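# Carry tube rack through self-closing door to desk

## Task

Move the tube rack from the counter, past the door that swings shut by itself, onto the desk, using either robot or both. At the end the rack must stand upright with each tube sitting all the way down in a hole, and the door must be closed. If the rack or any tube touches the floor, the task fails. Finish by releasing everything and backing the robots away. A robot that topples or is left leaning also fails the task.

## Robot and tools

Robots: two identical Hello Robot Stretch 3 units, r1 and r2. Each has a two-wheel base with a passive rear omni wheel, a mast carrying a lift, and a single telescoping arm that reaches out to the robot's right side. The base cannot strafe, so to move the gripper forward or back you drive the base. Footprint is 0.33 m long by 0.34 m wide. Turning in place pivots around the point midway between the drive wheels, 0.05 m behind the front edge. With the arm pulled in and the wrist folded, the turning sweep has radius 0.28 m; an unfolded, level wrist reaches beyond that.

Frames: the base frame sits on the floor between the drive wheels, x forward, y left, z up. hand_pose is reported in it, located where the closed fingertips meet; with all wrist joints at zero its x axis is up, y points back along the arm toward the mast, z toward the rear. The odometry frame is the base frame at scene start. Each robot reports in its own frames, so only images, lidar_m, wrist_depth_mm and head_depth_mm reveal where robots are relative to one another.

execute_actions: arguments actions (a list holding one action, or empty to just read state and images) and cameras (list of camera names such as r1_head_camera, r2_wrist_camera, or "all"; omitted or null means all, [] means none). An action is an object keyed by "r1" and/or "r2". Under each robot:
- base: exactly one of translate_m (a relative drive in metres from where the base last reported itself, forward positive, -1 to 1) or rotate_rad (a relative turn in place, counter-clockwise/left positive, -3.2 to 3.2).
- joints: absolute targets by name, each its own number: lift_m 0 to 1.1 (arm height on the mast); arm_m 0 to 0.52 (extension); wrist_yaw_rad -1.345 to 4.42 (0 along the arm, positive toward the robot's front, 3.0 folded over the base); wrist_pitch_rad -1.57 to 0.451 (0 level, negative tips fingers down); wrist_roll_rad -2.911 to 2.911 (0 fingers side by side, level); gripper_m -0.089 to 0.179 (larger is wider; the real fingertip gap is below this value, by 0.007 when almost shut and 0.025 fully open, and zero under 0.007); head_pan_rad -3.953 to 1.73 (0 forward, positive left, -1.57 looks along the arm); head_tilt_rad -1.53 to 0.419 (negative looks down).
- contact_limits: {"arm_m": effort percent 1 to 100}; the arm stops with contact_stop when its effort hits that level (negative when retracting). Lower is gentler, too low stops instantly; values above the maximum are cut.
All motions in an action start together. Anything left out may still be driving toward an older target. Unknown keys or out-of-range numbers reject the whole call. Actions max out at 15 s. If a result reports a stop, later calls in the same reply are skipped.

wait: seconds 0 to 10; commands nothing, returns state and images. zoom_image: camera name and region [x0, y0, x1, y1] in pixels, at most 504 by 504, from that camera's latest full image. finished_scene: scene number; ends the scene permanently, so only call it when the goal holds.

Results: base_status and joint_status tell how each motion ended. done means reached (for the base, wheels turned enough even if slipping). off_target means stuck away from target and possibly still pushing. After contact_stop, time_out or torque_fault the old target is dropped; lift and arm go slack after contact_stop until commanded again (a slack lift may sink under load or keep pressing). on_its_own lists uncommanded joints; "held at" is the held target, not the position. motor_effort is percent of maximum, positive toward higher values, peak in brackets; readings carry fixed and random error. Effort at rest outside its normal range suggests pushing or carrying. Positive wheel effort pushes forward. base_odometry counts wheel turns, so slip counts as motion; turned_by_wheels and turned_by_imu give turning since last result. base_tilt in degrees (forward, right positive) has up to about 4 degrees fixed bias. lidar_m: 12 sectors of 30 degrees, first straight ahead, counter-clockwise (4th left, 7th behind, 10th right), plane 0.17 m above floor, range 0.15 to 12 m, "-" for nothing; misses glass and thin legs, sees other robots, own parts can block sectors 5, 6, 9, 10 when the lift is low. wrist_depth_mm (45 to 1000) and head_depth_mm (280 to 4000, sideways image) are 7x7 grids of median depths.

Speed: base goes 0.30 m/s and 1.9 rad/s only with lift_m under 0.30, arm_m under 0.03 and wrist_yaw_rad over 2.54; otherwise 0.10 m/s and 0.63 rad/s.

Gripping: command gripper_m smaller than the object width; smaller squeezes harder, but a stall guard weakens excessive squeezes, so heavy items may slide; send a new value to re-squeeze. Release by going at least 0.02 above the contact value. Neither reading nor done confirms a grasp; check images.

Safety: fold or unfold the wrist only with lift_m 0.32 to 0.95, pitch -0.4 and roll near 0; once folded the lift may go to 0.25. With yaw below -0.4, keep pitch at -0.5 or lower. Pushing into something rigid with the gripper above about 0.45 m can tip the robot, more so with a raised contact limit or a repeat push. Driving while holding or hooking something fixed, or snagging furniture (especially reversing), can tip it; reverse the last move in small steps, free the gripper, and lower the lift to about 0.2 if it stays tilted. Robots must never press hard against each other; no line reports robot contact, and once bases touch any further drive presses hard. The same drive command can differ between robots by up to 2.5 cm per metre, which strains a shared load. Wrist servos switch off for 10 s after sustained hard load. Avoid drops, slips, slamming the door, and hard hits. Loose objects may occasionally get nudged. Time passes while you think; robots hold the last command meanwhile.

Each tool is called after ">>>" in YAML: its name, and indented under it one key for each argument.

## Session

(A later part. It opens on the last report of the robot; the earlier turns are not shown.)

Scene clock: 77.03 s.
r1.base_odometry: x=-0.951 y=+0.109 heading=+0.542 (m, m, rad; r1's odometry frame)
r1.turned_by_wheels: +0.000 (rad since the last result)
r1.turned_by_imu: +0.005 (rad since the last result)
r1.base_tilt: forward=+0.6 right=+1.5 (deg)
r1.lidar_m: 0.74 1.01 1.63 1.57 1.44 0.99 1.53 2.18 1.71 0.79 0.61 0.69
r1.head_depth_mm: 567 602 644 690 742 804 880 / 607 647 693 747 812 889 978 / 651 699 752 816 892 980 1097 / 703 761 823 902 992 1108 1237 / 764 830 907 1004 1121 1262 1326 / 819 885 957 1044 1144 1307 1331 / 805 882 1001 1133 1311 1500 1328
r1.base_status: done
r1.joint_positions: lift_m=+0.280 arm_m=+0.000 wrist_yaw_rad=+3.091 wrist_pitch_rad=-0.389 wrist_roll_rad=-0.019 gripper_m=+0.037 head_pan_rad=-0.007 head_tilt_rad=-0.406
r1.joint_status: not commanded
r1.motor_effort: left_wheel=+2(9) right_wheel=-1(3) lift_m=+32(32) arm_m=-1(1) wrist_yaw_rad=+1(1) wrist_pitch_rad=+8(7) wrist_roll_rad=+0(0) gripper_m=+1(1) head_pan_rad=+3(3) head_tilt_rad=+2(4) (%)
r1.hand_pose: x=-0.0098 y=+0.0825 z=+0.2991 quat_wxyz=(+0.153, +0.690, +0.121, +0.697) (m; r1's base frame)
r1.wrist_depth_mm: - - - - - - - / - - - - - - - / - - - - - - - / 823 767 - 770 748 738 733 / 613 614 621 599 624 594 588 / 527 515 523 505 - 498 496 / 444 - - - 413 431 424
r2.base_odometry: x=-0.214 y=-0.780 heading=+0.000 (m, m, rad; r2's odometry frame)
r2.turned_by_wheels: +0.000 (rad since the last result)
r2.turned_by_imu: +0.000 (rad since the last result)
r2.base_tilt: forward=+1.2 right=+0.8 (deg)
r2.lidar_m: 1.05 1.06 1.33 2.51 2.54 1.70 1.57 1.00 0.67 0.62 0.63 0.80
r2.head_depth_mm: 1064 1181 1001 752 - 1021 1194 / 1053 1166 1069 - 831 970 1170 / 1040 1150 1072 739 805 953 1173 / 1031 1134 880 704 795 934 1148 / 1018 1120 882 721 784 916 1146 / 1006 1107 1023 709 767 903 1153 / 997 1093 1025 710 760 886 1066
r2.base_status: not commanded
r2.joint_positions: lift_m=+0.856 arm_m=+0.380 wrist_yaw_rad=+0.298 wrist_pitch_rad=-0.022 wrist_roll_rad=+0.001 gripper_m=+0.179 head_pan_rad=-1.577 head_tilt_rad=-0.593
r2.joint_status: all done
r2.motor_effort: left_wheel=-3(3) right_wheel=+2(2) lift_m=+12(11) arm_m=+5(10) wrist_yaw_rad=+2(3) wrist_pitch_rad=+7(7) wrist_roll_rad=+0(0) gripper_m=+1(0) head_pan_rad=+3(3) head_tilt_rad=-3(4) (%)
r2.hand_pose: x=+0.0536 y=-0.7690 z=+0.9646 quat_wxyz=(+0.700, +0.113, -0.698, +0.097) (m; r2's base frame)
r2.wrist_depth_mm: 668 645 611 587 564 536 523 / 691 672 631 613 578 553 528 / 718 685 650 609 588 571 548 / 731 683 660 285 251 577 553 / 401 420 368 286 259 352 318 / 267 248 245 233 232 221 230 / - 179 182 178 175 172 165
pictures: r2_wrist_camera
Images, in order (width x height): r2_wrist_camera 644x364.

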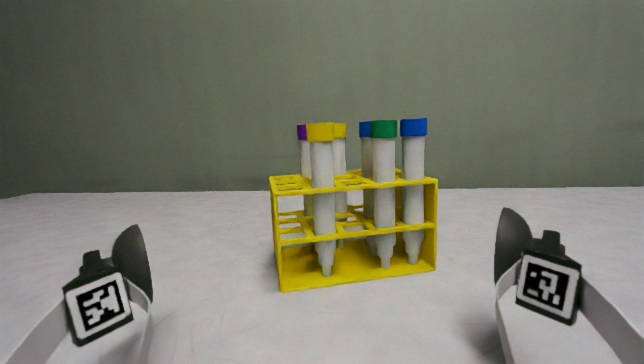

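>>> execute_actions:
  actions:
    - {"r2":{"joints":{"arm_m":0.5}},"r1":{"base":{"rotate_rad":-0.73}}}
  cameras: ["r2_wrist_camera","r1_nav_camera"]

Scene clock: 84.17 s.
r1.base_odometry: x=-0.951 y=+0.109 heading=-0.188 (m, m, rad; r1's odometry frame)
r1.turned_by_wheels: -0.730 (rad since the last result)
r1.turned_by_imu: -0.729 (rad since the last result)
r1.base_tilt: forward=+0.6 right=+1.5 (deg)
r1.lidar_m: 0.61 0.70 0.89 1.63 1.56 1.52 0.99 1.44 1.84 2.14 0.96 0.65
r1.head_depth_mm: 485 524 571 626 694 777 888 / 470 509 559 616 687 771 876 / 535 559 610 645 689 773 866 / 544 586 639 700 777 865 984 / 542 584 635 697 769 858 974 / 538 582 632 691 764 846 964 / 535 577 627 685 756 841 953
r1.base_status: done
r1.joint_positions: lift_m=+0.280 arm_m=+0.000 wrist_yaw_rad=+3.091 wrist_pitch_rad=-0.389 wrist_roll_rad=-0.019 gripper_m=+0.037 head_pan_rad=-0.007 head_tilt_rad=-0.406
r1.joint_status: not commanded
r1.motor_effort: left_wheel=+1(8) right_wheel=-1(4) lift_m=+32(32) arm_m=-2(1) wrist_yaw_rad=+1(1) wrist_pitch_rad=+8(7) wrist_roll_rad=-1(0) gripper_m=+1(1) head_pan_rad=+2(3) head_tilt_rad=+2(2) (%)
r1.hand_pose: x=-0.0098 y=+0.0825 z=+0.2991 quat_wxyz=(+0.153, +0.690, +0.121, +0.697) (m; r1's base frame)
r1.wrist_depth_mm: - - - - - 839 706 / - - - - - 890 711 / - - - - - 933 720 / 784 797 - 772 757 735 704 / 627 621 619 604 619 590 604 / 526 510 514 515 - 507 485 / 444 - - - 418 434 422
r2.base_odometry: x=-0.214 y=-0.780 heading=+0.000 (m, m, rad; r2's odometry frame)
r2.turned_by_wheels: +0.000 (rad since the last result)
r2.turned_by_imu: -0.001 (rad since the last result)
r2.base_tilt: forward=+1.3 right=+0.9 (deg)
r2.lidar_m: 1.04 1.06 1.32 2.51 2.55 1.70 1.57 1.01 0.67 0.62 0.64 0.81
r2.head_depth_mm: 1065 1177 995 759 - 1023 1191 / 1050 1161 1144 731 823 970 1167 / 1039 1148 1158 704 805 955 1169 / 1028 1133 885 715 794 933 1149 / 1019 1119 879 721 783 919 1152 / 1002 1106 1025 709 767 904 1152 / 995 1098 1028 710 759 885 1065
r2.base_status: not commanded
r2.joint_positions: lift_m=+0.856 arm_m=+0.500 wrist_yaw_rad=+0.299 wrist_pitch_rad=-0.022 wrist_roll_rad=+0.001 gripper_m=+0.179 head_pan_rad=-1.577 head_tilt_rad=-0.593
r2.joint_status: all done
r2.motor_effort: left_wheel=-3(3) right_wheel=+2(2) lift_m=+12(12) arm_m=+5(1) wrist_yaw_rad=+2(2) wrist_pitch_rad=+7(7) wrist_roll_rad=+0(0) gripper_m=+1(1) head_pan_rad=+3(3) head_tilt_rad=-3(2) (%)
r2.hand_pose: x=+0.0538 y=-0.8889 z=+0.9647 quat_wxyz=(+0.700, +0.113, -0.698, +0.097) (m; r2's base frame)
r2.wrist_depth_mm: 552 523 498 474 456 442 426 / 567 534 516 492 470 455 435 / 586 554 518 176 132 465 448 / 605 578 192 177 138 479 456 / 400 391 125 143 136 351 314 / 265 124 143 157 140 219 229 / - 169 134 159 150 172 164
pictures: r1_nav_camera (sideways: a quarter turn counterclockwise sets it upright), r2_wrist_camera
Images, in order (width x height): r1_nav_camera 672x504, r2_wrist_camera 644x364.

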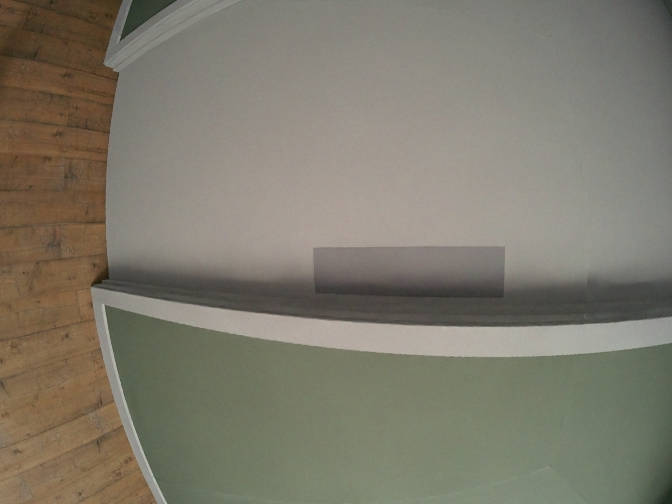

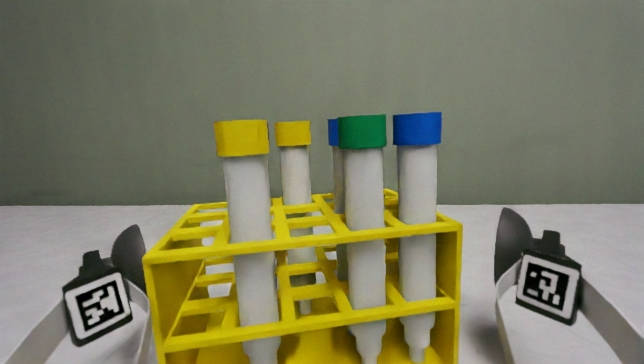

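>>> execute_actions:
  actions:
    - {"r2":{"joints":{"gripper_m":0.07}},"r1":{"base":{"rotate_rad":0.75}}}
  cameras: []

>>> execute_actions:
  actions:
    - {"r2":{"joints":{"lift_m":0.9}},"r1":{"base":{"translate_m":0.45}}}
  cameras: []

>>> execute_actions:
  actions:
    - {"r2":{"joints":{"arm_m":0.05,"wrist_yaw_rad":1.57}},"r1":{"base":{"rotate_rad":-0.7}}}
  cameras: ["r2_wrist_camera","r1_nav_camera"]

Scene clock: 90.57 s.
r1.base_odometry: x=-0.951 y=+0.109 heading=+0.562 (m, m, rad; r1's odometry frame)
r1.turned_by_wheels: +0.750 (rad since the last result)
r1.turned_by_imu: +0.750 (rad since the last result)
r1.base_tilt: forward=+0.6 right=+1.5 (deg)
r1.lidar_m: 0.74 1.01 1.63 1.56 1.44 0.98 1.54 2.17 1.62 0.77 0.61 0.69
r1.head_depth_mm: 572 609 648 694 747 807 884 / 613 653 703 754 819 896 980 / 661 710 764 829 905 996 1109 / 715 771 836 915 1008 1127 1246 / 781 849 929 1027 1141 1277 1335 / 824 881 951 1043 1158 1324 1335 / 819 920 1033 1175 1358 1541 1336
r1.base_status: done
r1.joint_positions: lift_m=+0.280 arm_m=+0.000 wrist_yaw_rad=+3.091 wrist_pitch_rad=-0.389 wrist_roll_rad=-0.019 gripper_m=+0.037 head_pan_rad=-0.007 head_tilt_rad=-0.406
r1.joint_status: not commanded
r1.motor_effort: left_wheel=-1(5) right_wheel=+2(7) lift_m=+32(32) arm_m=-2(1) wrist_yaw_rad=+1(1) wrist_pitch_rad=+7(8) wrist_roll_rad=+0(0) gripper_m=+1(1) head_pan_rad=+2(2) head_tilt_rad=+3(4) (%)
r1.hand_pose: x=-0.0098 y=+0.0825 z=+0.2991 quat_wxyz=(+0.153, +0.690, +0.121, +0.697) (m; r1's base frame)
r1.wrist_depth_mm: - - - - - - - / - - - - - - - / - - - - - - - / 795 785 - 774 752 734 740 / 600 632 621 612 624 588 590 / 527 508 518 508 - 487 501 / 442 - - - 418 433 424
r2.base_odometry: x=-0.214 y=-0.780 heading=+0.000 (m, m, rad; r2's odometry frame)
r2.turned_by_wheels: +0.000 (rad since the last result)
r2.turned_by_imu: -0.001 (rad since the last result)
r2.base_tilt: forward=+1.1 right=+0.8 (deg)
r2.lidar_m: 1.04 1.06 1.33 2.51 2.54 1.71 1.57 1.00 0.67 0.62 0.63 0.80
r2.head_depth_mm: 1064 1181 995 761 - 1025 1188 / 1049 1160 1151 730 824 966 1170 / 1040 1146 1152 702 808 950 1169 / 1028 1133 894 716 791 935 1148 / 1018 1120 904 722 783 921 1142 / 1011 1098 1022 706 765 903 1157 / 992 1095 1027 710 761 888 1057
r2.base_status: not commanded
r2.joint_positions: lift_m=+0.856 arm_m=+0.500 wrist_yaw_rad=+0.299 wrist_pitch_rad=-0.022 wrist_roll_rad=+0.001 gripper_m=+0.071 head_pan_rad=-1.577 head_tilt_rad=-0.593
r2.joint_status: all done
r2.motor_effort: left_wheel=-3(3) right_wheel=+1(2) lift_m=+12(12) arm_m=+5(5) wrist_yaw_rad=+1(2) wrist_pitch_rad=+7(7) wrist_roll_rad=+0(0) gripper_m=-25(98) head_pan_rad=+2(2) head_tilt_rad=-3(3) (%)
r2.hand_pose: x=+0.0539 y=-0.8889 z=+0.9647 quat_wxyz=(+0.700, +0.113, -0.698, +0.097) (m; r2's base frame)
r2.wrist_depth_mm: 548 523 497 477 457 444 425 / 565 537 518 491 469 454 435 / 582 553 528 494 132 471 447 / 602 569 540 185 136 476 460 / 398 388 146 156 139 326 313 / 256 262 153 156 142 198 220 / 199 178 160 165 153 170 167
pictures: none
No camera images: the call's "cameras" was empty. Leave "cameras" out to get every camera's image.

Scene clock: 93.87 s.
r1.base_odometry: x=-0.570 y=+0.349 heading=+0.562 (m, m, rad; r1's odometry frame)
r1.turned_by_wheels: +0.000 (rad since the last result)
r1.turned_by_imu: +0.003 (rad since the last result)
r1.base_tilt: forward=+0.6 right=+1.6 (deg)
r1.lidar_m: 0.36 0.54 1.36 1.47 1.64 1.37 1.93 2.45 0.66 0.42 0.33 0.33
r1.head_depth_mm: - - 290 308 332 359 391 / - 292 311 335 363 396 435 / 294 315 339 368 401 442 492 / 318 343 372 406 448 500 565 / 347 377 413 455 508 575 662 / 382 418 463 516 586 679 783 / 424 470 518 568 620 675 759
r1.base_status: done
r1.joint_positions: lift_m=+0.280 arm_m=+0.000 wrist_yaw_rad=+3.091 wrist_pitch_rad=-0.389 wrist_roll_rad=-0.019 gripper_m=+0.037 head_pan_rad=-0.007 head_tilt_rad=-0.406
r1.joint_status: not commanded
r1.motor_effort: left_wheel=-2(6) right_wheel=+2(6) lift_m=+32(32) arm_m=-1(1) wrist_yaw_rad=+2(0) wrist_pitch_rad=+8(8) wrist_roll_rad=+0(0) gripper_m=+0(0) head_pan_rad=+3(3) head_tilt_rad=+2(2) (%)
r1.hand_pose: x=-0.0098 y=+0.0825 z=+0.2991 quat_wxyz=(+0.153, +0.690, +0.121, +0.697) (m; r1's base frame)
r1.wrist_depth_mm: - - - - - - 976 / - - - - - - - / - - - - - - - / 812 788 - 757 760 745 725 / 634 619 632 596 620 596 582 / 521 520 517 503 - 496 497 / 449 - - - 419 427 418
r2.base_odometry: x=-0.214 y=-0.780 heading=+0.000 (m, m, rad; r2's odometry frame)
r2.turned_by_wheels: +0.000 (rad since the last result)
r2.turned_by_imu: +0.000 (rad since the last result)
r2.base_tilt: forward=+1.1 right=+0.7 (deg)
r2.lidar_m: 1.05 1.06 1.33 2.51 2.54 1.70 1.57 1.00 0.67 0.62 0.63 0.80
r2.head_depth_mm: 1066 1180 1058 - - 993 1191 / 1055 1165 - 738 817 972 1164 / 1041 1143 - 731 804 951 1171 / 1028 1121 874 733 795 936 1150 / 1019 1121 904 721 783 919 1144 / 1007 1112 1025 708 768 900 1148 / 994 1097 1026 710 759 886 1062
r2.base_status: not commanded
r2.joint_positions: lift_m=+0.899 arm_m=+0.500 wrist_yaw_rad=+0.299 wrist_pitch_rad=-0.030 wrist_roll_rad=+0.001 gripper_m=+0.087 head_pan_rad=-1.577 head_tilt_rad=-0.593
r2.joint_status: all done
r2.on_its_own: gripper_m is held at +0.086, not at your +0.070, by its stall guard, which is still easing
r2.motor_effort: left_wheel=-3(3) right_wheel=+2(2) lift_m=+31(32) arm_m=+5(5) wrist_yaw_rad=+1(1) wrist_pitch_rad=+10(10) wrist_roll_rad=+0(0) gripper_m=-19(25) head_pan_rad=+3(3) head_tilt_rad=-3(4) (%)
r2.hand_pose: x=+0.0538 y=-0.8887 z=+1.0064 quat_wxyz=(+0.701, +0.116, -0.698, +0.095) (m; r2's base frame)
r2.wrist_depth_mm: 542 523 495 474 458 439 426 / 562 541 517 492 470 452 433 / 581 560 528 492 136 464 446 / 607 575 544 186 139 479 458 / 523 516 148 158 142 435 417 / 344 - 154 156 144 - 293 / 265 244 151 166 153 228 224
pictures: none
No camera images: the call's "cameras" was empty. Leave "cameras" out to get every camera's image.

Scene clock: 98.37 s.
r1.base_odometry: x=-0.570 y=+0.349 heading=-0.138 (m, m, rad; r1's odometry frame)
r1.turned_by_wheels: -0.700 (rad since the last result)
r1.turned_by_imu: -0.699 (rad since the last result)
r1.base_tilt: forward=+0.6 right=+1.6 (deg)
r1.lidar_m: 0.33 0.34 0.45 0.83 1.39 1.64 1.37 1.83 2.42 1.17 0.46 0.35
r1.head_depth_mm: - - 285 305 337 377 427 / - - 285 304 336 376 427 / - - 285 304 336 375 426 / - - 284 303 336 375 425 / - - 284 304 335 375 424 / - - 286 303 334 374 424 / - - 285 303 335 373 424
r1.base_status: done
r1.joint_positions: lift_m=+0.280 arm_m=+0.000 wrist_yaw_rad=+3.091 wrist_pitch_rad=-0.389 wrist_roll_rad=-0.019 gripper_m=+0.037 head_pan_rad=-0.007 head_tilt_rad=-0.406
r1.joint_status: not commanded
r1.motor_effort: left_wheel=+2(9) right_wheel=-1(5) lift_m=+32(32) arm_m=-2(1) wrist_yaw_rad=-1(1) wrist_pitch_rad=+8(7) wrist_roll_rad=+0(1) gripper_m=+1(1) head_pan_rad=+2(3) head_tilt_rad=+3(2) (%)
r1.hand_pose: x=-0.0098 y=+0.0824 z=+0.2991 quat_wxyz=(+0.153, +0.690, +0.121, +0.697) (m; r1's base frame)
r1.wrist_depth_mm: - - - - 702 490 365 / - - - - 730 522 372 / - - - - 739 539 370 / 806 779 - 740 692 531 376 / 641 620 617 622 622 557 376 / 517 516 527 513 - 500 382 / 448 - - - 417 429 386
r2.base_odometry: x=-0.214 y=-0.780 heading=+0.000 (m, m, rad; r2's odometry frame)
r2.turned_by_wheels: +0.000 (rad since the last result)
r2.turned_by_imu: -0.001 (rad since the last result)
r2.base_tilt: forward=+1.5 right=+0.7 (deg)
r2.lidar_m: 1.04 1.06 1.33 2.51 2.55 1.70 1.57 1.00 0.67 0.62 0.63 0.80
r2.head_depth_mm: 1069 1175 999 748 800 - 1187 / 1056 1159 1006 737 791 - 1170 / 1041 1147 1007 733 792 - 1151 / 1028 1135 1011 731 794 913 - / 1022 1120 1023 722 782 896 - / 1010 1108 1024 707 758 - - / 999 1093 1030 709 758 865 -
r2.base_status: not commanded
r2.joint_positions: lift_m=+0.899 arm_m=+0.050 wrist_yaw_rad=+1.569 wrist_pitch_rad=-0.030 wrist_roll_rad=+0.001 gripper_m=+0.090 head_pan_rad=-1.577 head_tilt_rad=-0.593
r2.joint_status: all done
r2.on_its_own: gripper_m is held at +0.089, not at your +0.070, by its stall guard, which is not easing now
r2.motor_effort: left_wheel=-2(3) right_wheel=+2(2) lift_m=+30(31) arm_m=-6(7) wrist_yaw_rad=+1(6) wrist_pitch_rad=+10(10) wrist_roll_rad=+0(0) gripper_m=-19(19) head_pan_rad=+3(3) head_tilt_rad=-5(3) (%)
r2.hand_pose: x=+0.2340 y=-0.1959 z=+1.0064 quat_wxyz=(+0.508, +0.507, -0.493, +0.492) (m; r2's base frame)
r2.wrist_depth_mm: 818 855 885 924 976 - 958 / 859 886 925 960 - - - / 872 896 937 957 137 - - / 886 936 944 187 139 - 741 / 912 955 148 158 141 527 439 / 935 - 153 156 144 - 414 / 959 - 150 166 153 611 411
pictures: r1_nav_camera (sideways: a quarter turn counterclockwise sets it upright), r2_wrist_camera
Images, in order (width x height): r1_nav_camera 672x504, r2_wrist_camera 644x364.

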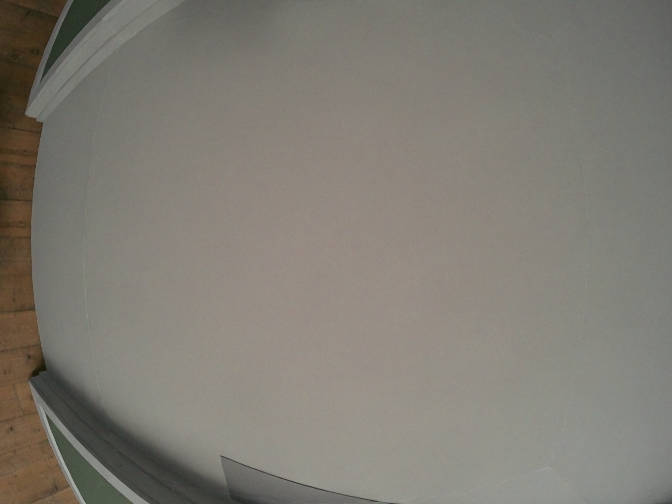

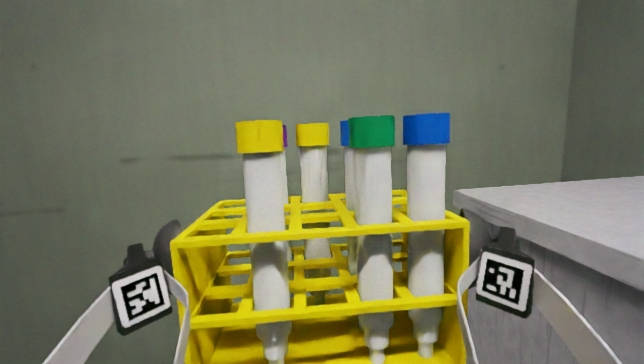

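>>> execute_actions:
  actions:
    - {"r2":{"base":{"rotate_rad":1.57}},"r1":{"base":{"translate_m":1.0},"joints":{"lift_m":0.35}}}
  cameras: []

>>> execute_actions:
  actions:
    - {"r2":{"base":{"translate_m":1.0},"joints":{"head_pan_rad":1.57,"head_tilt_rad":-0.4}}}
  cameras: ["r2_nav_camera","r1_nav_camera"]

Scene clock: 114.37 s.
r1.base_odometry: x=+0.420 y=+0.211 heading=-0.138 (m, m, rad; r1's odometry frame)
r1.turned_by_wheels: +0.000 (rad since the last result)
r1.turned_by_imu: +0.029 (rad since the last result)
r1.base_tilt: forward=+0.5 right=+1.5 (deg)
r1.lidar_m: 2.00 0.19 0.18 0.18 0.23 0.53 2.36 0.72 0.88 1.75 1.42 2.09
r1.head_depth_mm: 1680 1803 1946 2132 2234 1681 1344 / 1677 1805 1964 2137 2210 1688 1352 / 1682 1811 1979 2137 2223 1670 1344 / 1689 1831 1983 2166 2222 1677 1343 / 1690 1828 1983 2169 2226 1672 1336 / 1693 1835 1975 2177 2223 1665 1339 / 1691 1839 1994 2182 2213 1682 1337
r1.base_status: done
r1.joint_positions: lift_m=+0.350 arm_m=+0.000 wrist_yaw_rad=+3.092 wrist_pitch_rad=-0.389 wrist_roll_rad=-0.019 gripper_m=+0.037 head_pan_rad=-0.005 head_tilt_rad=-0.398
r1.joint_status: all done
r1.motor_effort: left_wheel=+2(60) right_wheel=+1(8) lift_m=+34(40) arm_m=-2(1) wrist_yaw_rad=+0(2) wrist_pitch_rad=+8(8) wrist_roll_rad=+0(0) gripper_m=+0(1) head_pan_rad=+2(3) head_tilt_rad=+0(2) (%)
r1.hand_pose: x=-0.0099 y=+0.0825 z=+0.3690 quat_wxyz=(+0.153, +0.690, +0.121, +0.697) (m; r1's base frame)
r1.wrist_depth_mm: 319 283 227 210 188 169 156 / 363 315 - 228 203 182 165 / 423 350 - 250 220 194 176 / 498 400 - 274 239 209 189 / 640 467 399 298 256 229 206 / 603 548 458 339 271 248 539 / 529 508 - 385 338 271 479
r2.base_odometry: x=-0.214 y=-0.780 heading=+1.570 (m, m, rad; r2's odometry frame)
r2.turned_by_wheels: +1.570 (rad since the last result)
r2.turned_by_imu: +1.573 (rad since the last result)
r2.base_tilt: forward=+1.2 right=+0.8 (deg)
r2.lidar_m: 2.51 1.47 1.44 1.57 0.99 0.67 0.62 0.63 0.81 1.05 1.06 1.34
r2.head_depth_mm: 888 980 1097 1246 1384 - 1212 / 877 969 1086 1234 1364 - 1197 / 869 961 1067 1214 1369 - 1157 / 859 946 1056 1190 1378 1481 - / 846 937 1042 1171 1351 1473 - / 841 926 1030 1167 1320 - - / 835 919 1014 1139 1309 1424 -
r2.base_status: done
r2.joint_positions: lift_m=+0.899 arm_m=+0.050 wrist_yaw_rad=+1.569 wrist_pitch_rad=-0.030 wrist_roll_rad=+0.001 gripper_m=+0.090 head_pan_rad=-1.577 head_tilt_rad=-0.593
r2.joint_status: not commanded
r2.on_its_own: gripper_m is held at +0.089, not at your +0.070, by its stall guard, which is not easing now
r2.motor_effort: left_wheel=-3(9) right_wheel=+2(8) lift_m=+31(31) arm_m=-6(6) wrist_yaw_rad=+1(1) wrist_pitch_rad=+10(10) wrist_roll_rad=+0(0) gripper_m=-19(19) head_pan_rad=+3(3) head_tilt_rad=-3(3) (%)
r2.hand_pose: x=+0.2340 y=-0.1959 z=+1.0064 quat_wxyz=(+0.508, +0.507, -0.493, +0.492) (m; r2's base frame)
r2.wrist_depth_mm: - - - - - - 797 / - - - - - - 811 / - - - 187 136 - 813 / - - - 187 139 - 829 / - - 148 158 141 - 841 / - - 153 157 144 - 835 / - - 150 166 153 - 817
pictures: none
No camera images: the call's "cameras" was empty. Leave "cameras" out to get every camera's image.

Scene clock: 125.53 s.
r1.base_odometry: x=+0.420 y=+0.211 heading=-0.138 (m, m, rad; r1's odometry frame)
r1.turned_by_wheels: +0.000 (rad since the last result)
r1.turned_by_imu: +0.001 (rad since the last result)
r1.base_tilt: forward=+0.5 right=+1.5 (deg)
r1.lidar_m: 0.93 0.19 0.18 0.18 0.23 0.53 2.35 0.72 0.88 1.75 1.81 2.09
r1.head_depth_mm: 1667 1804 851 2147 2245 1682 1351 / 1640 837 859 2085 2045 1441 1275 / 1677 1777 1919 2174 2255 1421 1277 / 1686 1820 1927 2150 2222 1679 1351 / 1680 1822 1968 2183 2232 1670 1347 / 1690 1835 1975 2173 2221 1680 1337 / 1702 1826 1994 2186 2211 1662 1330
r1.base_status: not commanded
r1.joint_positions: lift_m=+0.350 arm_m=+0.000 wrist_yaw_rad=+3.092 wrist_pitch_rad=-0.389 wrist_roll_rad=-0.019 gripper_m=+0.037 head_pan_rad=-0.005 head_tilt_rad=-0.398
r1.joint_status: not commanded
r1.motor_effort: left_wheel=+3(3) right_wheel=+1(1) lift_m=+33(34) arm_m=-2(1) wrist_yaw_rad=+0(1) wrist_pitch_rad=+7(8) wrist_roll_rad=+0(0) gripper_m=+1(1) head_pan_rad=+1(2) head_tilt_rad=+0(0) (%)
r1.hand_pose: x=-0.0099 y=+0.0825 z=+0.3690 quat_wxyz=(+0.153, +0.690, +0.121, +0.697) (m; r1's base frame)
r1.wrist_depth_mm: 318 282 229 209 187 171 155 / 366 313 - 228 202 182 165 / 422 345 - 250 219 195 176 / 492 405 - 276 239 211 190 / 630 466 394 300 255 227 206 / 630 555 461 335 274 250 533 / 515 512 - 381 333 270 481
r2.base_odometry: x=-0.213 y=+0.220 heading=+1.570 (m, m, rad; r2's odometry frame)
r2.turned_by_wheels: +0.000 (rad since the last result)
r2.turned_by_imu: -0.008 (rad since the last result)
r2.base_tilt: forward=+1.2 right=+0.8 (deg)
r2.lidar_m: 1.52 1.54 1.82 0.92 1.70 1.74 1.62 1.51 1.00 0.93 0.94 1.18
r2.head_depth_mm: 1443 1553 1690 1840 2001 1694 1377 / 788 827 917 989 1534 1600 1370 / 3243 1020 3678 1199 1271 1364 1306 / 3256 3345 3764 3283 2076 1401 1340 / 3190 3377 3619 3351 2150 1603 1344 / 3144 3353 3526 1788 1929 1713 - / 1385 1467 1580 1714 1862 1721 -
r2.base_status: done
r2.joint_positions: lift_m=+0.899 arm_m=+0.050 wrist_yaw_rad=+1.569 wrist_pitch_rad=-0.030 wrist_roll_rad=+0.001 gripper_m=+0.090 head_pan_rad=+1.563 head_tilt_rad=-0.409
r2.joint_status: all done
r2.on_its_own: gripper_m is held at +0.089, not at your +0.070, by its stall guard, which is not easing now
r2.motor_effort: left_wheel=-3(5) right_wheel=+1(8) lift_m=+30(30) arm_m=-6(6) wrist_yaw_rad=+1(1) wrist_pitch_rad=+10(10) wrist_roll_rad=+0(0) gripper_m=-20(19) head_pan_rad=+3(33) head_tilt_rad=+4(17) (%)
r2.hand_pose: x=+0.2340 y=-0.1959 z=+1.0064 quat_wxyz=(+0.508, +0.507, -0.493, +0.492) (m; r2's base frame)
r2.wrist_depth_mm: - - - - - 938 676 / - - - - - 956 682 / - - - 188 137 957 700 / - - - 187 140 - 696 / - - 148 158 142 904 709 / - - 153 156 144 - 719 / - - 150 166 153 - 694
pictures: r1_nav_camera (sideways: a quarter turn counterclockwise sets it upright), r2_nav_camera (sideways: a quarter turn counterclockwise sets it upright)
Images, in order (width x height): r1_nav_camera 672x504, r2_nav_camera 672x504.

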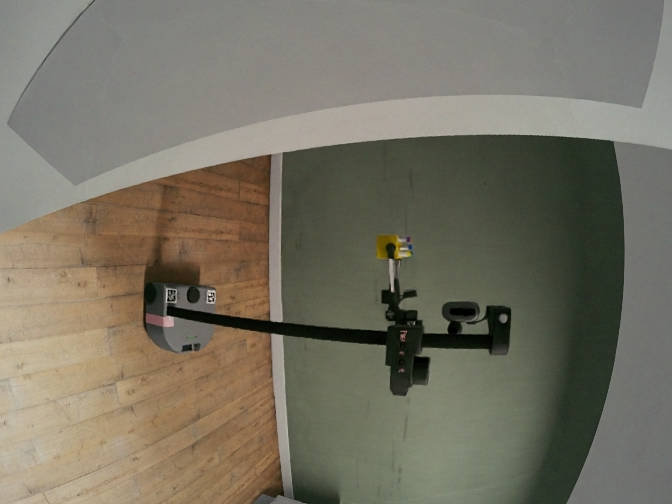

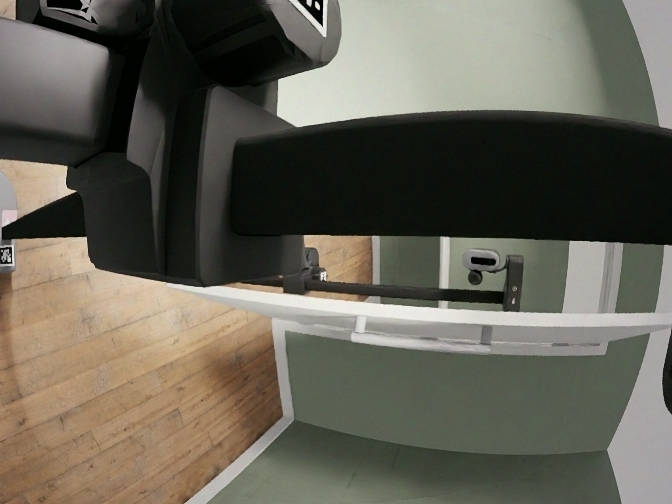

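>>> execute_actions:
  actions:
    - {"r1":{"base":{"rotate_rad":1.5}},"r2":{"base":{"rotate_rad":1.57},"joints":{"head_pan_rad":0}}}
  cameras: []

>>> execute_actions:
  actions:
    - {"r1":{"base":{"translate_m":0.4}}}
  cameras: ["r2_nav_camera"]

Scene clock: 134.53 s.
r1.base_odometry: x=+0.420 y=+0.211 heading=+1.362 (m, m, rad; r1's odometry frame)
r1.turned_by_wheels: +1.500 (rad since the last result)
r1.turned_by_imu: +1.496 (rad since the last result)
r1.base_tilt: forward=+0.6 right=+1.6 (deg)
r1.lidar_m: - 0.15 0.32 2.35 0.72 0.81 1.75 1.78 2.15 1.04 2.03 -
r1.head_depth_mm: - - - - - - - / - - - - - - - / - - - - - - - / - - - - - - - / - - - - - - - / - - - - - - - / - - - - - - -
r1.base_status: done
r1.joint_positions: lift_m=+0.350 arm_m=+0.000 wrist_yaw_rad=+3.091 wrist_pitch_rad=-0.390 wrist_roll_rad=-0.019 gripper_m=+0.037 head_pan_rad=-0.007 head_tilt_rad=-0.396
r1.joint_status: not commanded
r1.motor_effort: left_wheel=-2(12) right_wheel=+5(20) lift_m=+33(33) arm_m=-2(1) wrist_yaw_rad=+0(1) wrist_pitch_rad=+8(8) wrist_roll_rad=+0(0) gripper_m=+1(0) head_pan_rad=+2(6) head_tilt_rad=+0(3) (%)
r1.hand_pose: x=-0.0098 y=+0.0824 z=+0.3690 quat_wxyz=(+0.153, +0.690, +0.121, +0.697) (m; r1's base frame)
r1.wrist_depth_mm: 546 - - - - - 315 / 578 706 - - - - 283 / 627 691 - - - 797 256 / 691 718 - 890 889 651 237 / 702 718 713 700 710 524 219 / 603 592 602 570 597 450 203 / 513 510 - 526 481 348 189
r2.base_odometry: x=-0.213 y=+0.220 heading=+3.140 (m, m, rad; r2's odometry frame)
r2.turned_by_wheels: +1.570 (rad since the last result)
r2.turned_by_imu: +1.574 (rad since the last result)
r2.base_tilt: forward=+1.3 right=+0.8 (deg)
r2.lidar_m: 0.94 1.70 1.74 1.62 1.49 1.00 0.92 0.94 1.19 1.52 1.54 1.75
r2.head_depth_mm: 1308 1496 1665 1821 1987 1701 1363 / 907 914 1003 1238 1517 1608 1377 / 892 848 923 1015 1140 1193 1288 / 3146 1063 3644 2940 1377 1369 1261 / 3196 3401 3644 3350 2002 1666 1280 / 3112 3311 1632 1740 1895 1716 1382 / 1377 1478 1593 1715 1866 1723 1393
r2.base_status: done
r2.joint_positions: lift_m=+0.899 arm_m=+0.050 wrist_yaw_rad=+1.569 wrist_pitch_rad=-0.030 wrist_roll_rad=+0.001 gripper_m=+0.090 head_pan_rad=+0.007 head_tilt_rad=-0.409
r2.joint_status: all done
r2.on_its_own: gripper_m is held at +0.089, not at your +0.070, by its stall guard, which is not easing now
r2.motor_effort: left_wheel=-3(10) right_wheel=+2(8) lift_m=+31(31) arm_m=-5(6) wrist_yaw_rad=+2(1) wrist_pitch_rad=+10(10) wrist_roll_rad=+0(0) gripper_m=-19(20) head_pan_rad=-3(34) head_tilt_rad=+4(3) (%)
r2.hand_pose: x=+0.2340 y=-0.1959 z=+1.0064 quat_wxyz=(+0.508, +0.507, -0.493, +0.492) (m; r2's base frame)
r2.wrist_depth_mm: - - - - - - - / - - - - - - - / - - - 188 137 - - / - - - 188 139 - - / - - 148 157 141 - - / - - 153 156 144 - - / - - 150 166 153 - -
pictures: none
No camera images: the call's "cameras" was empty. Leave "cameras" out to get every camera's image.

Scene clock: 140.03 s.
r1.base_odometry: x=+0.503 y=+0.602 heading=+1.362 (m, m, rad; r1's odometry frame)
r1.turned_by_wheels: +0.000 (rad since the last result)
r1.turned_by_imu: -0.270 (rad since the last result)
r1.base_tilt: forward=+0.6 right=+1.6 (deg)
r1.lidar_m: - - 0.15 0.18 2.93 1.09 1.33 2.16 1.19 1.04 1.85 0.15
r1.head_depth_mm: - - - - - - - / - - - - - - - / - - - - - - - / - - - - - - - / - - - - - - - / - - - - - - - / - - - - - - -
r1.base_status: done
r1.joint_positions: lift_m=+0.350 arm_m=+0.000 wrist_yaw_rad=+2.990 wrist_pitch_rad=-0.391 wrist_roll_rad=-0.019 gripper_m=+0.037 head_pan_rad=-0.005 head_tilt_rad=-0.397
r1.joint_status: not commanded
r1.on_its_own: wrist_yaw_rad is held at +2.989, not at its first target +3.092, by its stall guard, which is not easing now
r1.motor_effort: left_wheel=+8(42) right_wheel=+0(36) lift_m=+34(34) arm_m=-3(19) wrist_yaw_rad=+0(66) wrist_pitch_rad=+8(8) wrist_roll_rad=+0(0) gripper_m=+1(2) head_pan_rad=+2(10) head_tilt_rad=-1(4) (%)
r1.hand_pose: x=+0.0132 y=+0.0798 z=+0.3688 quat_wxyz=(+0.189, +0.695, +0.086, +0.688) (m; r1's base frame)
r1.wrist_depth_mm: - - 449 237 160 120 97 / - - 502 259 170 126 100 / - - 564 283 180 132 104 / 917 889 646 317 192 138 108 / 747 710 681 331 194 145 112 / 595 593 - 367 191 153 117 / 516 505 - 446 256 158 122
r2.base_odometry: x=-0.213 y=+0.220 heading=+3.140 (m, m, rad; r2's odometry frame)
r2.turned_by_wheels: +0.000 (rad since the last result)
r2.turned_by_imu: -0.001 (rad since the last result)
r2.base_tilt: forward=+1.3 right=+0.7 (deg)
r2.lidar_m: 1.70 1.70 1.73 1.62 1.49 1.00 0.92 0.94 1.19 1.52 1.54 1.02
r2.head_depth_mm: 3230 1492 1518 1553 1216 1070 1201 / 3228 3553 3759 3309 1981 1705 1244 / 3245 3450 3814 3340 2259 1709 1331 / 3243 3454 3674 3316 2253 1706 1383 / 3189 3439 3651 3403 2274 1710 1384 / 3036 3310 1640 1749 1877 1712 1383 / 1385 1478 1584 1708 1861 1715 1392
r2.base_status: not commanded
r2.joint_positions: lift_m=+0.899 arm_m=+0.050 wrist_yaw_rad=+1.569 wrist_pitch_rad=-0.030 wrist_roll_rad=+0.001 gripper_m=+0.090 head_pan_rad=+0.007 head_tilt_rad=-0.409
r2.joint_status: not commanded
r2.on_its_own: gripper_m is held at +0.089, not at your +0.070, by its stall guard, which is not easing now
r2.motor_effort: left_wheel=-3(4) right_wheel=+2(2) lift_m=+31(29) arm_m=-6(6) wrist_yaw_rad=+2(1) wrist_pitch_rad=+10(10) wrist_roll_rad=+0(0) gripper_m=-19(19) head_pan_rad=-3(3) head_tilt_rad=+3(3) (%)
r2.hand_pose: x=+0.2340 y=-0.1959 z=+1.0064 quat_wxyz=(+0.508, +0.507, -0.493, +0.492) (m; r2's base frame)
r2.wrist_depth_mm: - - - - 811 - - / - - - - 926 - - / - - - 187 137 - - / - - - 187 139 - - / - - 148 158 142 - - / - - 153 157 145 - - / - - 150 166 153 - -
pictures: r2_nav_camera (sideways: a quarter turn counterclockwise sets it upright)
Images, in order (width x height): r2_nav_camera 672x504.

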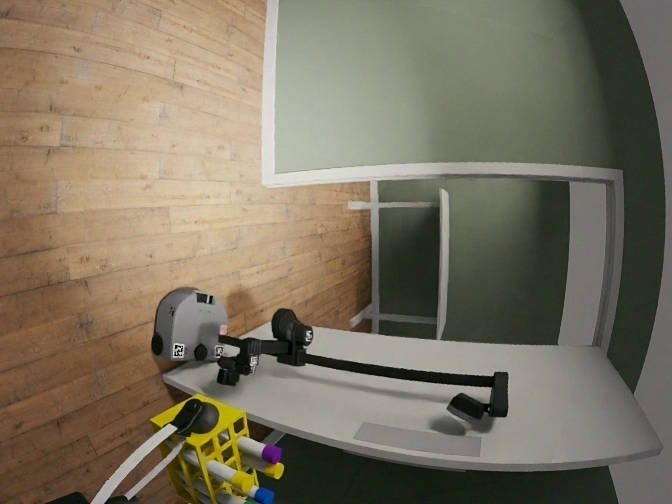

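>>> execute_actions:
  actions:
    - {"r2":{"base":{"rotate_rad":0.25},"joints":{"wrist_yaw_rad":2.0,"arm_m":0.0}}}
  cameras: []

>>> execute_actions:
  actions:
    - {"r2":{"base":{"translate_m":0.8}}}
  cameras: []

>>> execute_actions:
  actions:
    - {"r2":{"base":{"rotate_rad":-0.38},"joints":{"head_tilt_rad":-0.8}}}
  cameras: ["r2_nav_camera"]

Scene clock: 149.40 s.
r1.base_odometry: x=+0.503 y=+0.602 heading=+1.362 (m, m, rad; r1's odometry frame)
r1.turned_by_wheels: +0.000 (rad since the last result)
r1.turned_by_imu: +0.000 (rad since the last result)
r1.base_tilt: forward=+0.6 right=+1.5 (deg)
r1.lidar_m: - - 0.15 0.18 2.92 1.09 1.33 2.16 2.30 1.04 1.85 0.15
r1.head_depth_mm: - - - - - - - / - - - - - - - / - - - - - - - / - - - - - - - / - - - - - - - / - - - - - - - / - - - - - - -
r1.base_status: not commanded
r1.joint_positions: lift_m=+0.350 arm_m=+0.000 wrist_yaw_rad=+2.990 wrist_pitch_rad=-0.391 wrist_roll_rad=-0.019 gripper_m=+0.037 head_pan_rad=-0.005 head_tilt_rad=-0.397
r1.joint_status: not commanded
r1.on_its_own: wrist_yaw_rad is held at +2.989, not at its first target +3.092, by its stall guard, which is not easing now
r1.motor_effort: left_wheel=+8(8) right_wheel=+0(0) lift_m=+34(33) arm_m=-3(3) wrist_yaw_rad=-1(0) wrist_pitch_rad=+8(8) wrist_roll_rad=+0(0) gripper_m=+0(1) head_pan_rad=+2(2) head_tilt_rad=-1(1) (%)
r1.hand_pose: x=+0.0132 y=+0.0798 z=+0.3688 quat_wxyz=(+0.189, +0.695, +0.086, +0.688) (m; r1's base frame)
r1.wrist_depth_mm: - - 437 236 160 121 97 / - - 502 259 169 125 100 / - - 566 287 179 131 104 / 896 931 630 321 194 138 108 / 720 733 707 332 194 145 112 / 619 598 - 368 192 153 116 / 523 512 - 445 255 156 122
r2.base_odometry: x=-0.213 y=+0.220 heading=-2.894 (m, m, rad; r2's odometry frame)
r2.turned_by_wheels: +0.250 (rad since the last result)
r2.turned_by_imu: +0.250 (rad since the last result)
r2.base_tilt: forward=+1.2 right=+0.7 (deg)
r2.lidar_m: 1.70 1.85 1.63 1.62 1.16 0.93 0.92 1.01 1.53 1.52 1.01 1.04
r2.head_depth_mm: 3151 3305 3576 3340 2227 1711 1405 / 3139 3335 3593 3274 2255 1707 1388 / 3226 3408 3633 3334 2261 1712 - / 1429 1539 1652 1788 1948 1706 1417 / 1448 1561 1677 1829 1986 1711 1386 / 1478 1587 1709 1869 2012 1721 1389 / 1512 1615 1733 1905 2062 1710 1389
r2.base_status: done
r2.joint_positions: lift_m=+0.899 arm_m=+0.000 wrist_yaw_rad=+1.998 wrist_pitch_rad=-0.030 wrist_roll_rad=+0.001 gripper_m=+0.090 head_pan_rad=+0.007 head_tilt_rad=-0.409
r2.joint_status: all done
r2.on_its_own: gripper_m is held at +0.089, not at your +0.070, by its stall guard, which is not easing now
r2.motor_effort: left_wheel=-4(10) right_wheel=+2(8) lift_m=+30(31) arm_m=-6(9) wrist_yaw_rad=+3(5) wrist_pitch_rad=+10(10) wrist_roll_rad=+0(0) gripper_m=-19(19) head_pan_rad=-3(3) head_tilt_rad=+3(2) (%)
r2.hand_pose: x=+0.2111 y=-0.0396 z=+1.0064 quat_wxyz=(+0.392, +0.600, -0.374, +0.589) (m; r2's base frame)
r2.wrist_depth_mm: - - - - - - - / - - - - - - - / - - - 187 137 - - / - - - 187 140 - - / - - 148 158 142 - - / - - 153 157 145 - - / - - 150 166 153 - -
pictures: none
No camera images: the call's "cameras" was empty. Leave "cameras" out to get every camera's image.

Scene clock: 158.57 s.
r1.base_odometry: x=+0.503 y=+0.602 heading=+1.362 (m, m, rad; r1's odometry frame)
r1.turned_by_wheels: +0.000 (rad since the last result)
r1.turned_by_imu: +0.001 (rad since the last result)
r1.base_tilt: forward=+0.6 right=+1.6 (deg)
r1.lidar_m: - - 0.15 0.18 2.93 1.09 1.32 0.63 2.30 1.87 1.86 0.15
r1.head_depth_mm: - - - - - - - / - - - - - - - / - - - - - - - / - - - - - - - / - - - - - - - / - - - - - - - / - - - - - - -
r1.base_status: not commanded
r1.joint_positions: lift_m=+0.350 arm_m=+0.000 wrist_yaw_rad=+2.990 wrist_pitch_rad=-0.391 wrist_roll_rad=-0.019 gripper_m=+0.037 head_pan_rad=-0.005 head_tilt_rad=-0.397
r1.joint_status: not commanded
r1.on_its_own: wrist_yaw_rad is held at +2.989, not at its first target +3.092, by its stall guard, which is not easing now
r1.motor_effort: left_wheel=+7(8) right_wheel=+0(0) lift_m=+34(34) arm_m=-2(2) wrist_yaw_rad=-2(0) wrist_pitch_rad=+8(8) wrist_roll_rad=+0(0) gripper_m=+1(1) head_pan_rad=+2(2) head_tilt_rad=-1(1) (%)
r1.hand_pose: x=+0.0132 y=+0.0798 z=+0.3688 quat_wxyz=(+0.189, +0.695, +0.086, +0.688) (m; r1's base frame)
r1.wrist_depth_mm: - - 441 236 160 120 97 / - - 491 258 169 126 100 / - - 566 284 181 131 104 / 895 905 644 320 193 138 108 / 743 731 682 335 195 145 112 / 600 593 - 373 190 153 117 / 510 518 - 446 255 157 121
r2.base_odometry: x=-0.989 y=+0.024 heading=-2.894 (m, m, rad; r2's odometry frame)
r2.turned_by_wheels: +0.000 (rad since the last result)
r2.turned_by_imu: -0.006 (rad since the last result)
r2.base_tilt: forward=+1.2 right=+0.7 (deg)
r2.lidar_m: 0.89 0.97 1.49 1.50 1.64 1.74 1.72 1.87 1.64 0.63 0.67 2.68
r2.head_depth_mm: 2467 2629 2796 2966 2249 1696 1427 / 2483 2652 2850 3031 2255 1702 1392 / 2537 2724 2910 3064 2284 1706 - / 736 792 854 923 1008 1116 1221 / 752 806 866 942 1030 1140 1258 / 765 818 886 965 1054 1167 1278 / 777 837 902 983 1078 1188 1310
r2.base_status: done
r2.joint_positions: lift_m=+0.899 arm_m=+0.000 wrist_yaw_rad=+1.998 wrist_pitch_rad=-0.030 wrist_roll_rad=+0.001 gripper_m=+0.090 head_pan_rad=+0.007 head_tilt_rad=-0.409
r2.joint_status: not commanded
r2.on_its_own: gripper_m is held at +0.089, not at your +0.070, by its stall guard, which is not easing now
r2.motor_effort: left_wheel=-3(5) right_wheel=+1(8) lift_m=+31(31) arm_m=-6(6) wrist_yaw_rad=+2(3) wrist_pitch_rad=+10(10) wrist_roll_rad=+0(0) gripper_m=-19(19) head_pan_rad=-3(3) head_tilt_rad=+4(3) (%)
r2.hand_pose: x=+0.2111 y=-0.0396 z=+1.0064 quat_wxyz=(+0.392, +0.600, -0.374, +0.589) (m; r2's base frame)
r2.wrist_depth_mm: - - - 874 781 - - / - - - 901 806 - - / - - - 187 137 - - / - - - 187 140 - - / - - 148 158 142 - - / - - 153 157 145 - - / - - 150 166 153 - -
pictures: none
No camera images: the call's "cameras" was empty. Leave "cameras" out to get every camera's image.

Scene clock: 160.17 s.
r1.base_odometry: x=+0.503 y=+0.602 heading=+1.362 (m, m, rad; r1's odometry frame)
r1.turned_by_wheels: +0.000 (rad since the last result)
r1.turned_by_imu: +0.000 (rad since the last result)
r1.base_tilt: forward=+0.5 right=+1.5 (deg)
r1.lidar_m: - - 0.15 0.18 2.92 1.09 1.32 0.63 2.30 1.87 1.85 0.15
r1.head_depth_mm: - - - - - - - / - - - - - - - / - - - - - - - / - - - - - - - / - - - - - - - / - - - - - - - / - - - - - - -
r1.base_status: not commanded
r1.joint_positions: lift_m=+0.350 arm_m=+0.000 wrist_yaw_rad=+2.990 wrist_pitch_rad=-0.391 wrist_roll_rad=-0.019 gripper_m=+0.037 head_pan_rad=-0.005 head_tilt_rad=-0.397
r1.joint_status: not commanded
r1.on_its_own: wrist_yaw_rad is held at +2.989, not at its first target +3.092, by its stall guard, which is not easing now
r1.motor_effort: left_wheel=+8(8) right_wheel=+0(0) lift_m=+34(34) arm_m=-4(2) wrist_yaw_rad=-1(0) wrist_pitch_rad=+8(8) wrist_roll_rad=+0(0) gripper_m=+0(1) head_pan_rad=+2(2) head_tilt_rad=-1(0) (%)
r1.hand_pose: x=+0.0132 y=+0.0798 z=+0.3688 quat_wxyz=(+0.189, +0.695, +0.086, +0.688) (m; r1's base frame)
r1.wrist_depth_mm: - - 438 239 160 121 97 / - - 494 261 171 126 100 / - - 563 284 180 132 104 / 930 929 647 313 192 138 108 / 750 743 684 336 195 145 112 / 591 602 - 371 192 153 116 / 510 510 - 440 254 157 122
r2.base_odometry: x=-0.989 y=+0.024 heading=+3.009 (m, m, rad; r2's odometry frame)
r2.turned_by_wheels: -0.380 (rad since the last result)
r2.turned_by_imu: -0.381 (rad since the last result)
r2.base_tilt: forward=+1.3 right=+0.7 (deg)
r2.lidar_m: 2.60 0.89 1.05 1.50 1.51 1.77 1.72 1.72 1.88 0.76 0.63 0.89
r2.head_depth_mm: 2711 2756 2260 1765 289 1215 1085 / 2724 2908 2269 1819 298 330 1130 / 2724 2939 2273 1818 307 314 1118 / 2659 2900 2269 1819 321 - 1110 / 2555 2830 2285 1816 1516 1298 1133 / 2529 2743 2299 1769 1416 1295 1135 / 2469 2706 948 1080 1314 1296 1144
r2.base_status: done
r2.joint_positions: lift_m=+0.899 arm_m=+0.000 wrist_yaw_rad=+1.998 wrist_pitch_rad=-0.030 wrist_roll_rad=+0.001 gripper_m=+0.090 head_pan_rad=+0.007 head_tilt_rad=-0.790
r2.joint_status: all done
r2.on_its_own: gripper_m is held at +0.089, not at your +0.070, by its stall guard, which is not easing now
r2.motor_effort: left_wheel=+2(9) right_wheel=-3(8) lift_m=+31(31) arm_m=-6(6) wrist_yaw_rad=+3(3) wrist_pitch_rad=+10(10) wrist_roll_rad=+0(0) gripper_m=-19(19) head_pan_rad=-3(3) head_tilt_rad=-4(22) (%)
r2.hand_pose: x=+0.2111 y=-0.0396 z=+1.0064 quat_wxyz=(+0.392, +0.600, -0.374, +0.589) (m; r2's base frame)
r2.wrist_depth_mm: 911 884 842 - - - - / 947 913 849 - - - - / - 922 877 188 137 - - / - 955 913 188 140 - - / - - 148 158 142 - - / - - 153 157 145 - - / - - 150 166 153 - 878
pictures: r2_nav_camera (sideways: a quarter turn counterclockwise sets it upright)
Images, in order (width x height): r2_nav_camera 672x504.

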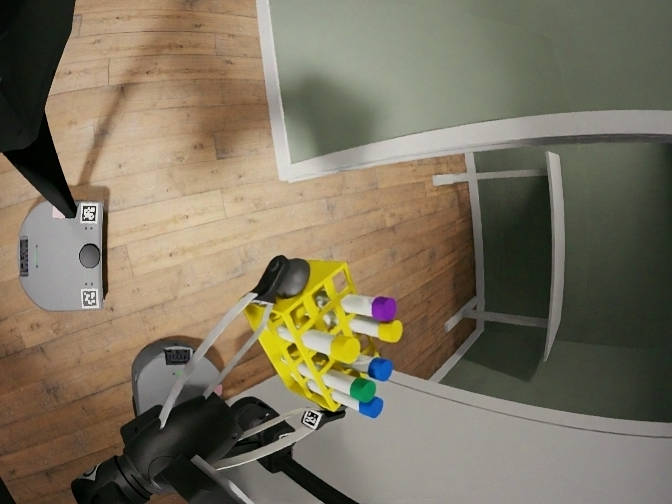

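>>> execute_actions:
  actions:
    - {"r2":{"base":{"translate_m":0.5}}}
  cameras: ["r2_nav_camera"]

Scene clock: 172.17 s.
r1.base_odometry: x=+0.503 y=+0.602 heading=+1.362 (m, m, rad; r1's odometry frame)
r1.turned_by_wheels: +0.000 (rad since the last result)
r1.turned_by_imu: +0.001 (rad since the last result)
r1.base_tilt: forward=+0.6 right=+1.5 (deg)
r1.lidar_m: - - 0.15 0.18 2.93 0.61 0.61 2.16 2.30 1.87 1.86 0.15
r1.head_depth_mm: - - - - - - - / - - - - - - - / - - - - - - - / - - - - - - - / - - - - - - - / - - - - - - - / - - - - - - -
r1.base_status: not commanded
r1.joint_positions: lift_m=+0.350 arm_m=+0.000 wrist_yaw_rad=+2.990 wrist_pitch_rad=-0.391 wrist_roll_rad=-0.019 gripper_m=+0.037 head_pan_rad=-0.005 head_tilt_rad=-0.397
r1.joint_status: not commanded
r1.on_its_own: wrist_yaw_rad is held at +2.989, not at its first target +3.092, by its stall guard, which is not easing now
r1.motor_effort: left_wheel=+7(7) right_wheel=+0(0) lift_m=+34(33) arm_m=-2(3) wrist_yaw_rad=+0(2) wrist_pitch_rad=+8(8) wrist_roll_rad=+0(0) gripper_m=+1(1) head_pan_rad=+2(2) head_tilt_rad=-1(2) (%)
r1.hand_pose: x=+0.0132 y=+0.0798 z=+0.3688 quat_wxyz=(+0.189, +0.695, +0.086, +0.688) (m; r1's base frame)
r1.wrist_depth_mm: - - 434 238 160 121 97 / - - 500 261 169 126 100 / - - 555 285 180 132 104 / 899 907 650 317 191 138 108 / 722 711 680 336 196 145 112 / 604 612 - 370 191 153 116 / 515 507 - 447 255 158 122
r2.base_odometry: x=-1.484 y=+0.090 heading=+3.010 (m, m, rad; r2's odometry frame)
r2.turned_by_wheels: +0.000 (rad since the last result)
r2.turned_by_imu: -0.004 (rad since the last result)
r2.base_tilt: forward=+1.2 right=+0.7 (deg)
r2.lidar_m: 2.37 0.48 0.47 0.84 1.62 1.90 2.21 2.21 0.61 0.54 0.64 0.74
r2.head_depth_mm: 2329 2594 2246 1813 289 1210 1124 / 2328 2583 2273 1802 297 330 1130 / 2294 2596 2297 1827 309 314 1123 / 2240 2525 2271 1814 321 - 1111 / 2196 2464 2300 1819 1511 1291 1139 / 2122 2373 2243 1840 1515 1295 1141 / 1780 2315 2315 1826 1529 1277 999
r2.base_status: done
r2.joint_positions: lift_m=+0.899 arm_m=+0.000 wrist_yaw_rad=+1.998 wrist_pitch_rad=-0.030 wrist_roll_rad=+0.001 gripper_m=+0.090 head_pan_rad=+0.007 head_tilt_rad=-0.790
r2.joint_status: not commanded
r2.on_its_own: gripper_m is held at +0.089, not at your +0.070, by its stall guard, which is not easing now
r2.motor_effort: left_wheel=+2(10) right_wheel=-4(5) lift_m=+31(30) arm_m=-6(6) wrist_yaw_rad=+2(3) wrist_pitch_rad=+10(10) wrist_roll_rad=+0(0) gripper_m=-19(19) head_pan_rad=-3(3) head_tilt_rad=-4(5) (%)
r2.hand_pose: x=+0.2111 y=-0.0396 z=+1.0064 quat_wxyz=(+0.392, +0.600, -0.374, +0.589) (m; r2's base frame)
r2.wrist_depth_mm: 393 484 - - - - - / 403 471 - - - - - / 423 469 - 187 137 - - / 445 466 - 187 139 - - / 460 450 148 158 142 - - / 481 - 153 157 145 - - / 503 486 150 166 154 - -
pictures: r2_nav_camera (sideways: a quarter turn counterclockwise sets it upright)
Images, in order (width x height): r2_nav_camera 672x504.

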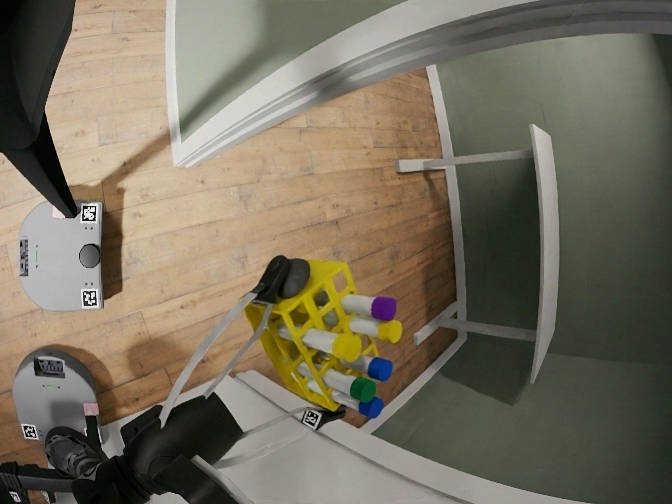

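>>> execute_actions:
  actions:
    - {"r2":{"base":{"translate_m":1.0},"joints":{"head_tilt_rad":-0.5}}}
  cameras: ["r2_nav_camera"]

Scene clock: 185.63 s.
r1.base_odometry: x=+0.503 y=+0.602 heading=+1.362 (m, m, rad; r1's odometry frame)
r1.turned_by_wheels: +0.000 (rad since the last result)
r1.turned_by_imu: +0.001 (rad since the last result)
r1.base_tilt: forward=+0.6 right=+1.6 (deg)
r1.lidar_m: - - 0.15 0.18 1.35 1.09 1.33 2.16 2.30 1.87 1.85 0.15
r1.head_depth_mm: - - - - - - - / - - - - - - - / - - - - - - - / - - - - - - - / - - - - - - - / - - - - - - - / - - - - - - -
r1.base_status: not commanded
r1.joint_positions: lift_m=+0.350 arm_m=+0.000 wrist_yaw_rad=+2.990 wrist_pitch_rad=-0.391 wrist_roll_rad=-0.019 gripper_m=+0.037 head_pan_rad=-0.005 head_tilt_rad=-0.397
r1.joint_status: not commanded
r1.on_its_own: wrist_yaw_rad is held at +2.989, not at its first target +3.092, by its stall guard, which is not easing now
r1.motor_effort: left_wheel=+8(7) right_wheel=+0(0) lift_m=+34(34) arm_m=-3(3) wrist_yaw_rad=+1(0) wrist_pitch_rad=+8(8) wrist_roll_rad=+0(0) gripper_m=+1(1) head_pan_rad=+2(2) head_tilt_rad=-1(1) (%)
r1.hand_pose: x=+0.0132 y=+0.0798 z=+0.3688 quat_wxyz=(+0.189, +0.695, +0.086, +0.688) (m; r1's base frame)
r1.wrist_depth_mm: - - 448 238 160 121 97 / - - 501 260 170 126 100 / 904 - 567 286 180 132 104 / 897 899 646 318 192 138 108 / 742 734 697 333 195 145 112 / 597 604 - 370 192 154 117 / 520 518 - 450 255 157 121
r2.base_odometry: x=-2.476 y=+0.221 heading=+3.010 (m, m, rad; r2's odometry frame)
r2.turned_by_wheels: +0.000 (rad since the last result)
r2.turned_by_imu: -0.008 (rad since the last result)
r2.base_tilt: forward=+1.3 right=+0.7 (deg)
r2.lidar_m: 1.57 1.19 1.83 2.52 0.89 0.66 3.18 0.76 0.61 0.90 1.25 1.41
r2.head_depth_mm: 1433 1577 1162 1893 1739 1570 - / 1399 1532 1171 1864 1967 1602 292 / 1368 1492 1176 1823 1933 1597 291 / 1337 1456 1188 1755 1916 1606 321 / 1314 1415 1188 1706 1843 1558 1274 / 1281 1383 1195 1667 1818 1563 1291 / 1258 1348 1204 895 1782 1551 1300
r2.base_status: done
r2.joint_positions: lift_m=+0.899 arm_m=+0.000 wrist_yaw_rad=+1.998 wrist_pitch_rad=-0.030 wrist_roll_rad=+0.001 gripper_m=+0.090 head_pan_rad=+0.007 head_tilt_rad=-0.507
r2.joint_status: all done
r2.on_its_own: gripper_m is held at +0.089, not at your +0.070, by its stall guard, which is not easing now
r2.motor_effort: left_wheel=+2(9) right_wheel=-4(5) lift_m=+31(30) arm_m=-6(6) wrist_yaw_rad=+2(3) wrist_pitch_rad=+10(10) wrist_roll_rad=+0(0) gripper_m=-18(19) head_pan_rad=-3(3) head_tilt_rad=+4(18) (%)
r2.hand_pose: x=+0.2111 y=-0.0396 z=+1.0064 quat_wxyz=(+0.392, +0.600, -0.374, +0.589) (m; r2's base frame)
r2.wrist_depth_mm: - - - - - - - / - - - - - - - / - - - 187 137 - - / - - 829 188 139 876 829 / - - 148 158 142 - - / - - 153 157 144 - - / - - 150 166 153 - -
pictures: r2_nav_camera (sideways: a quarter turn counterclockwise sets it upright)
Images, in order (width x height): r2_nav_camera 672x504.

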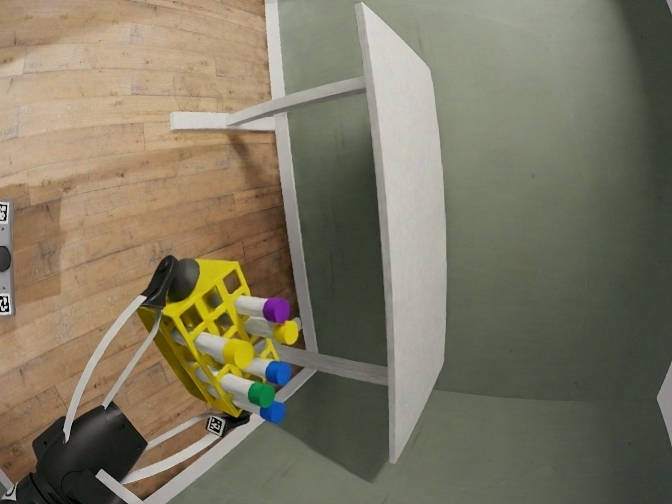

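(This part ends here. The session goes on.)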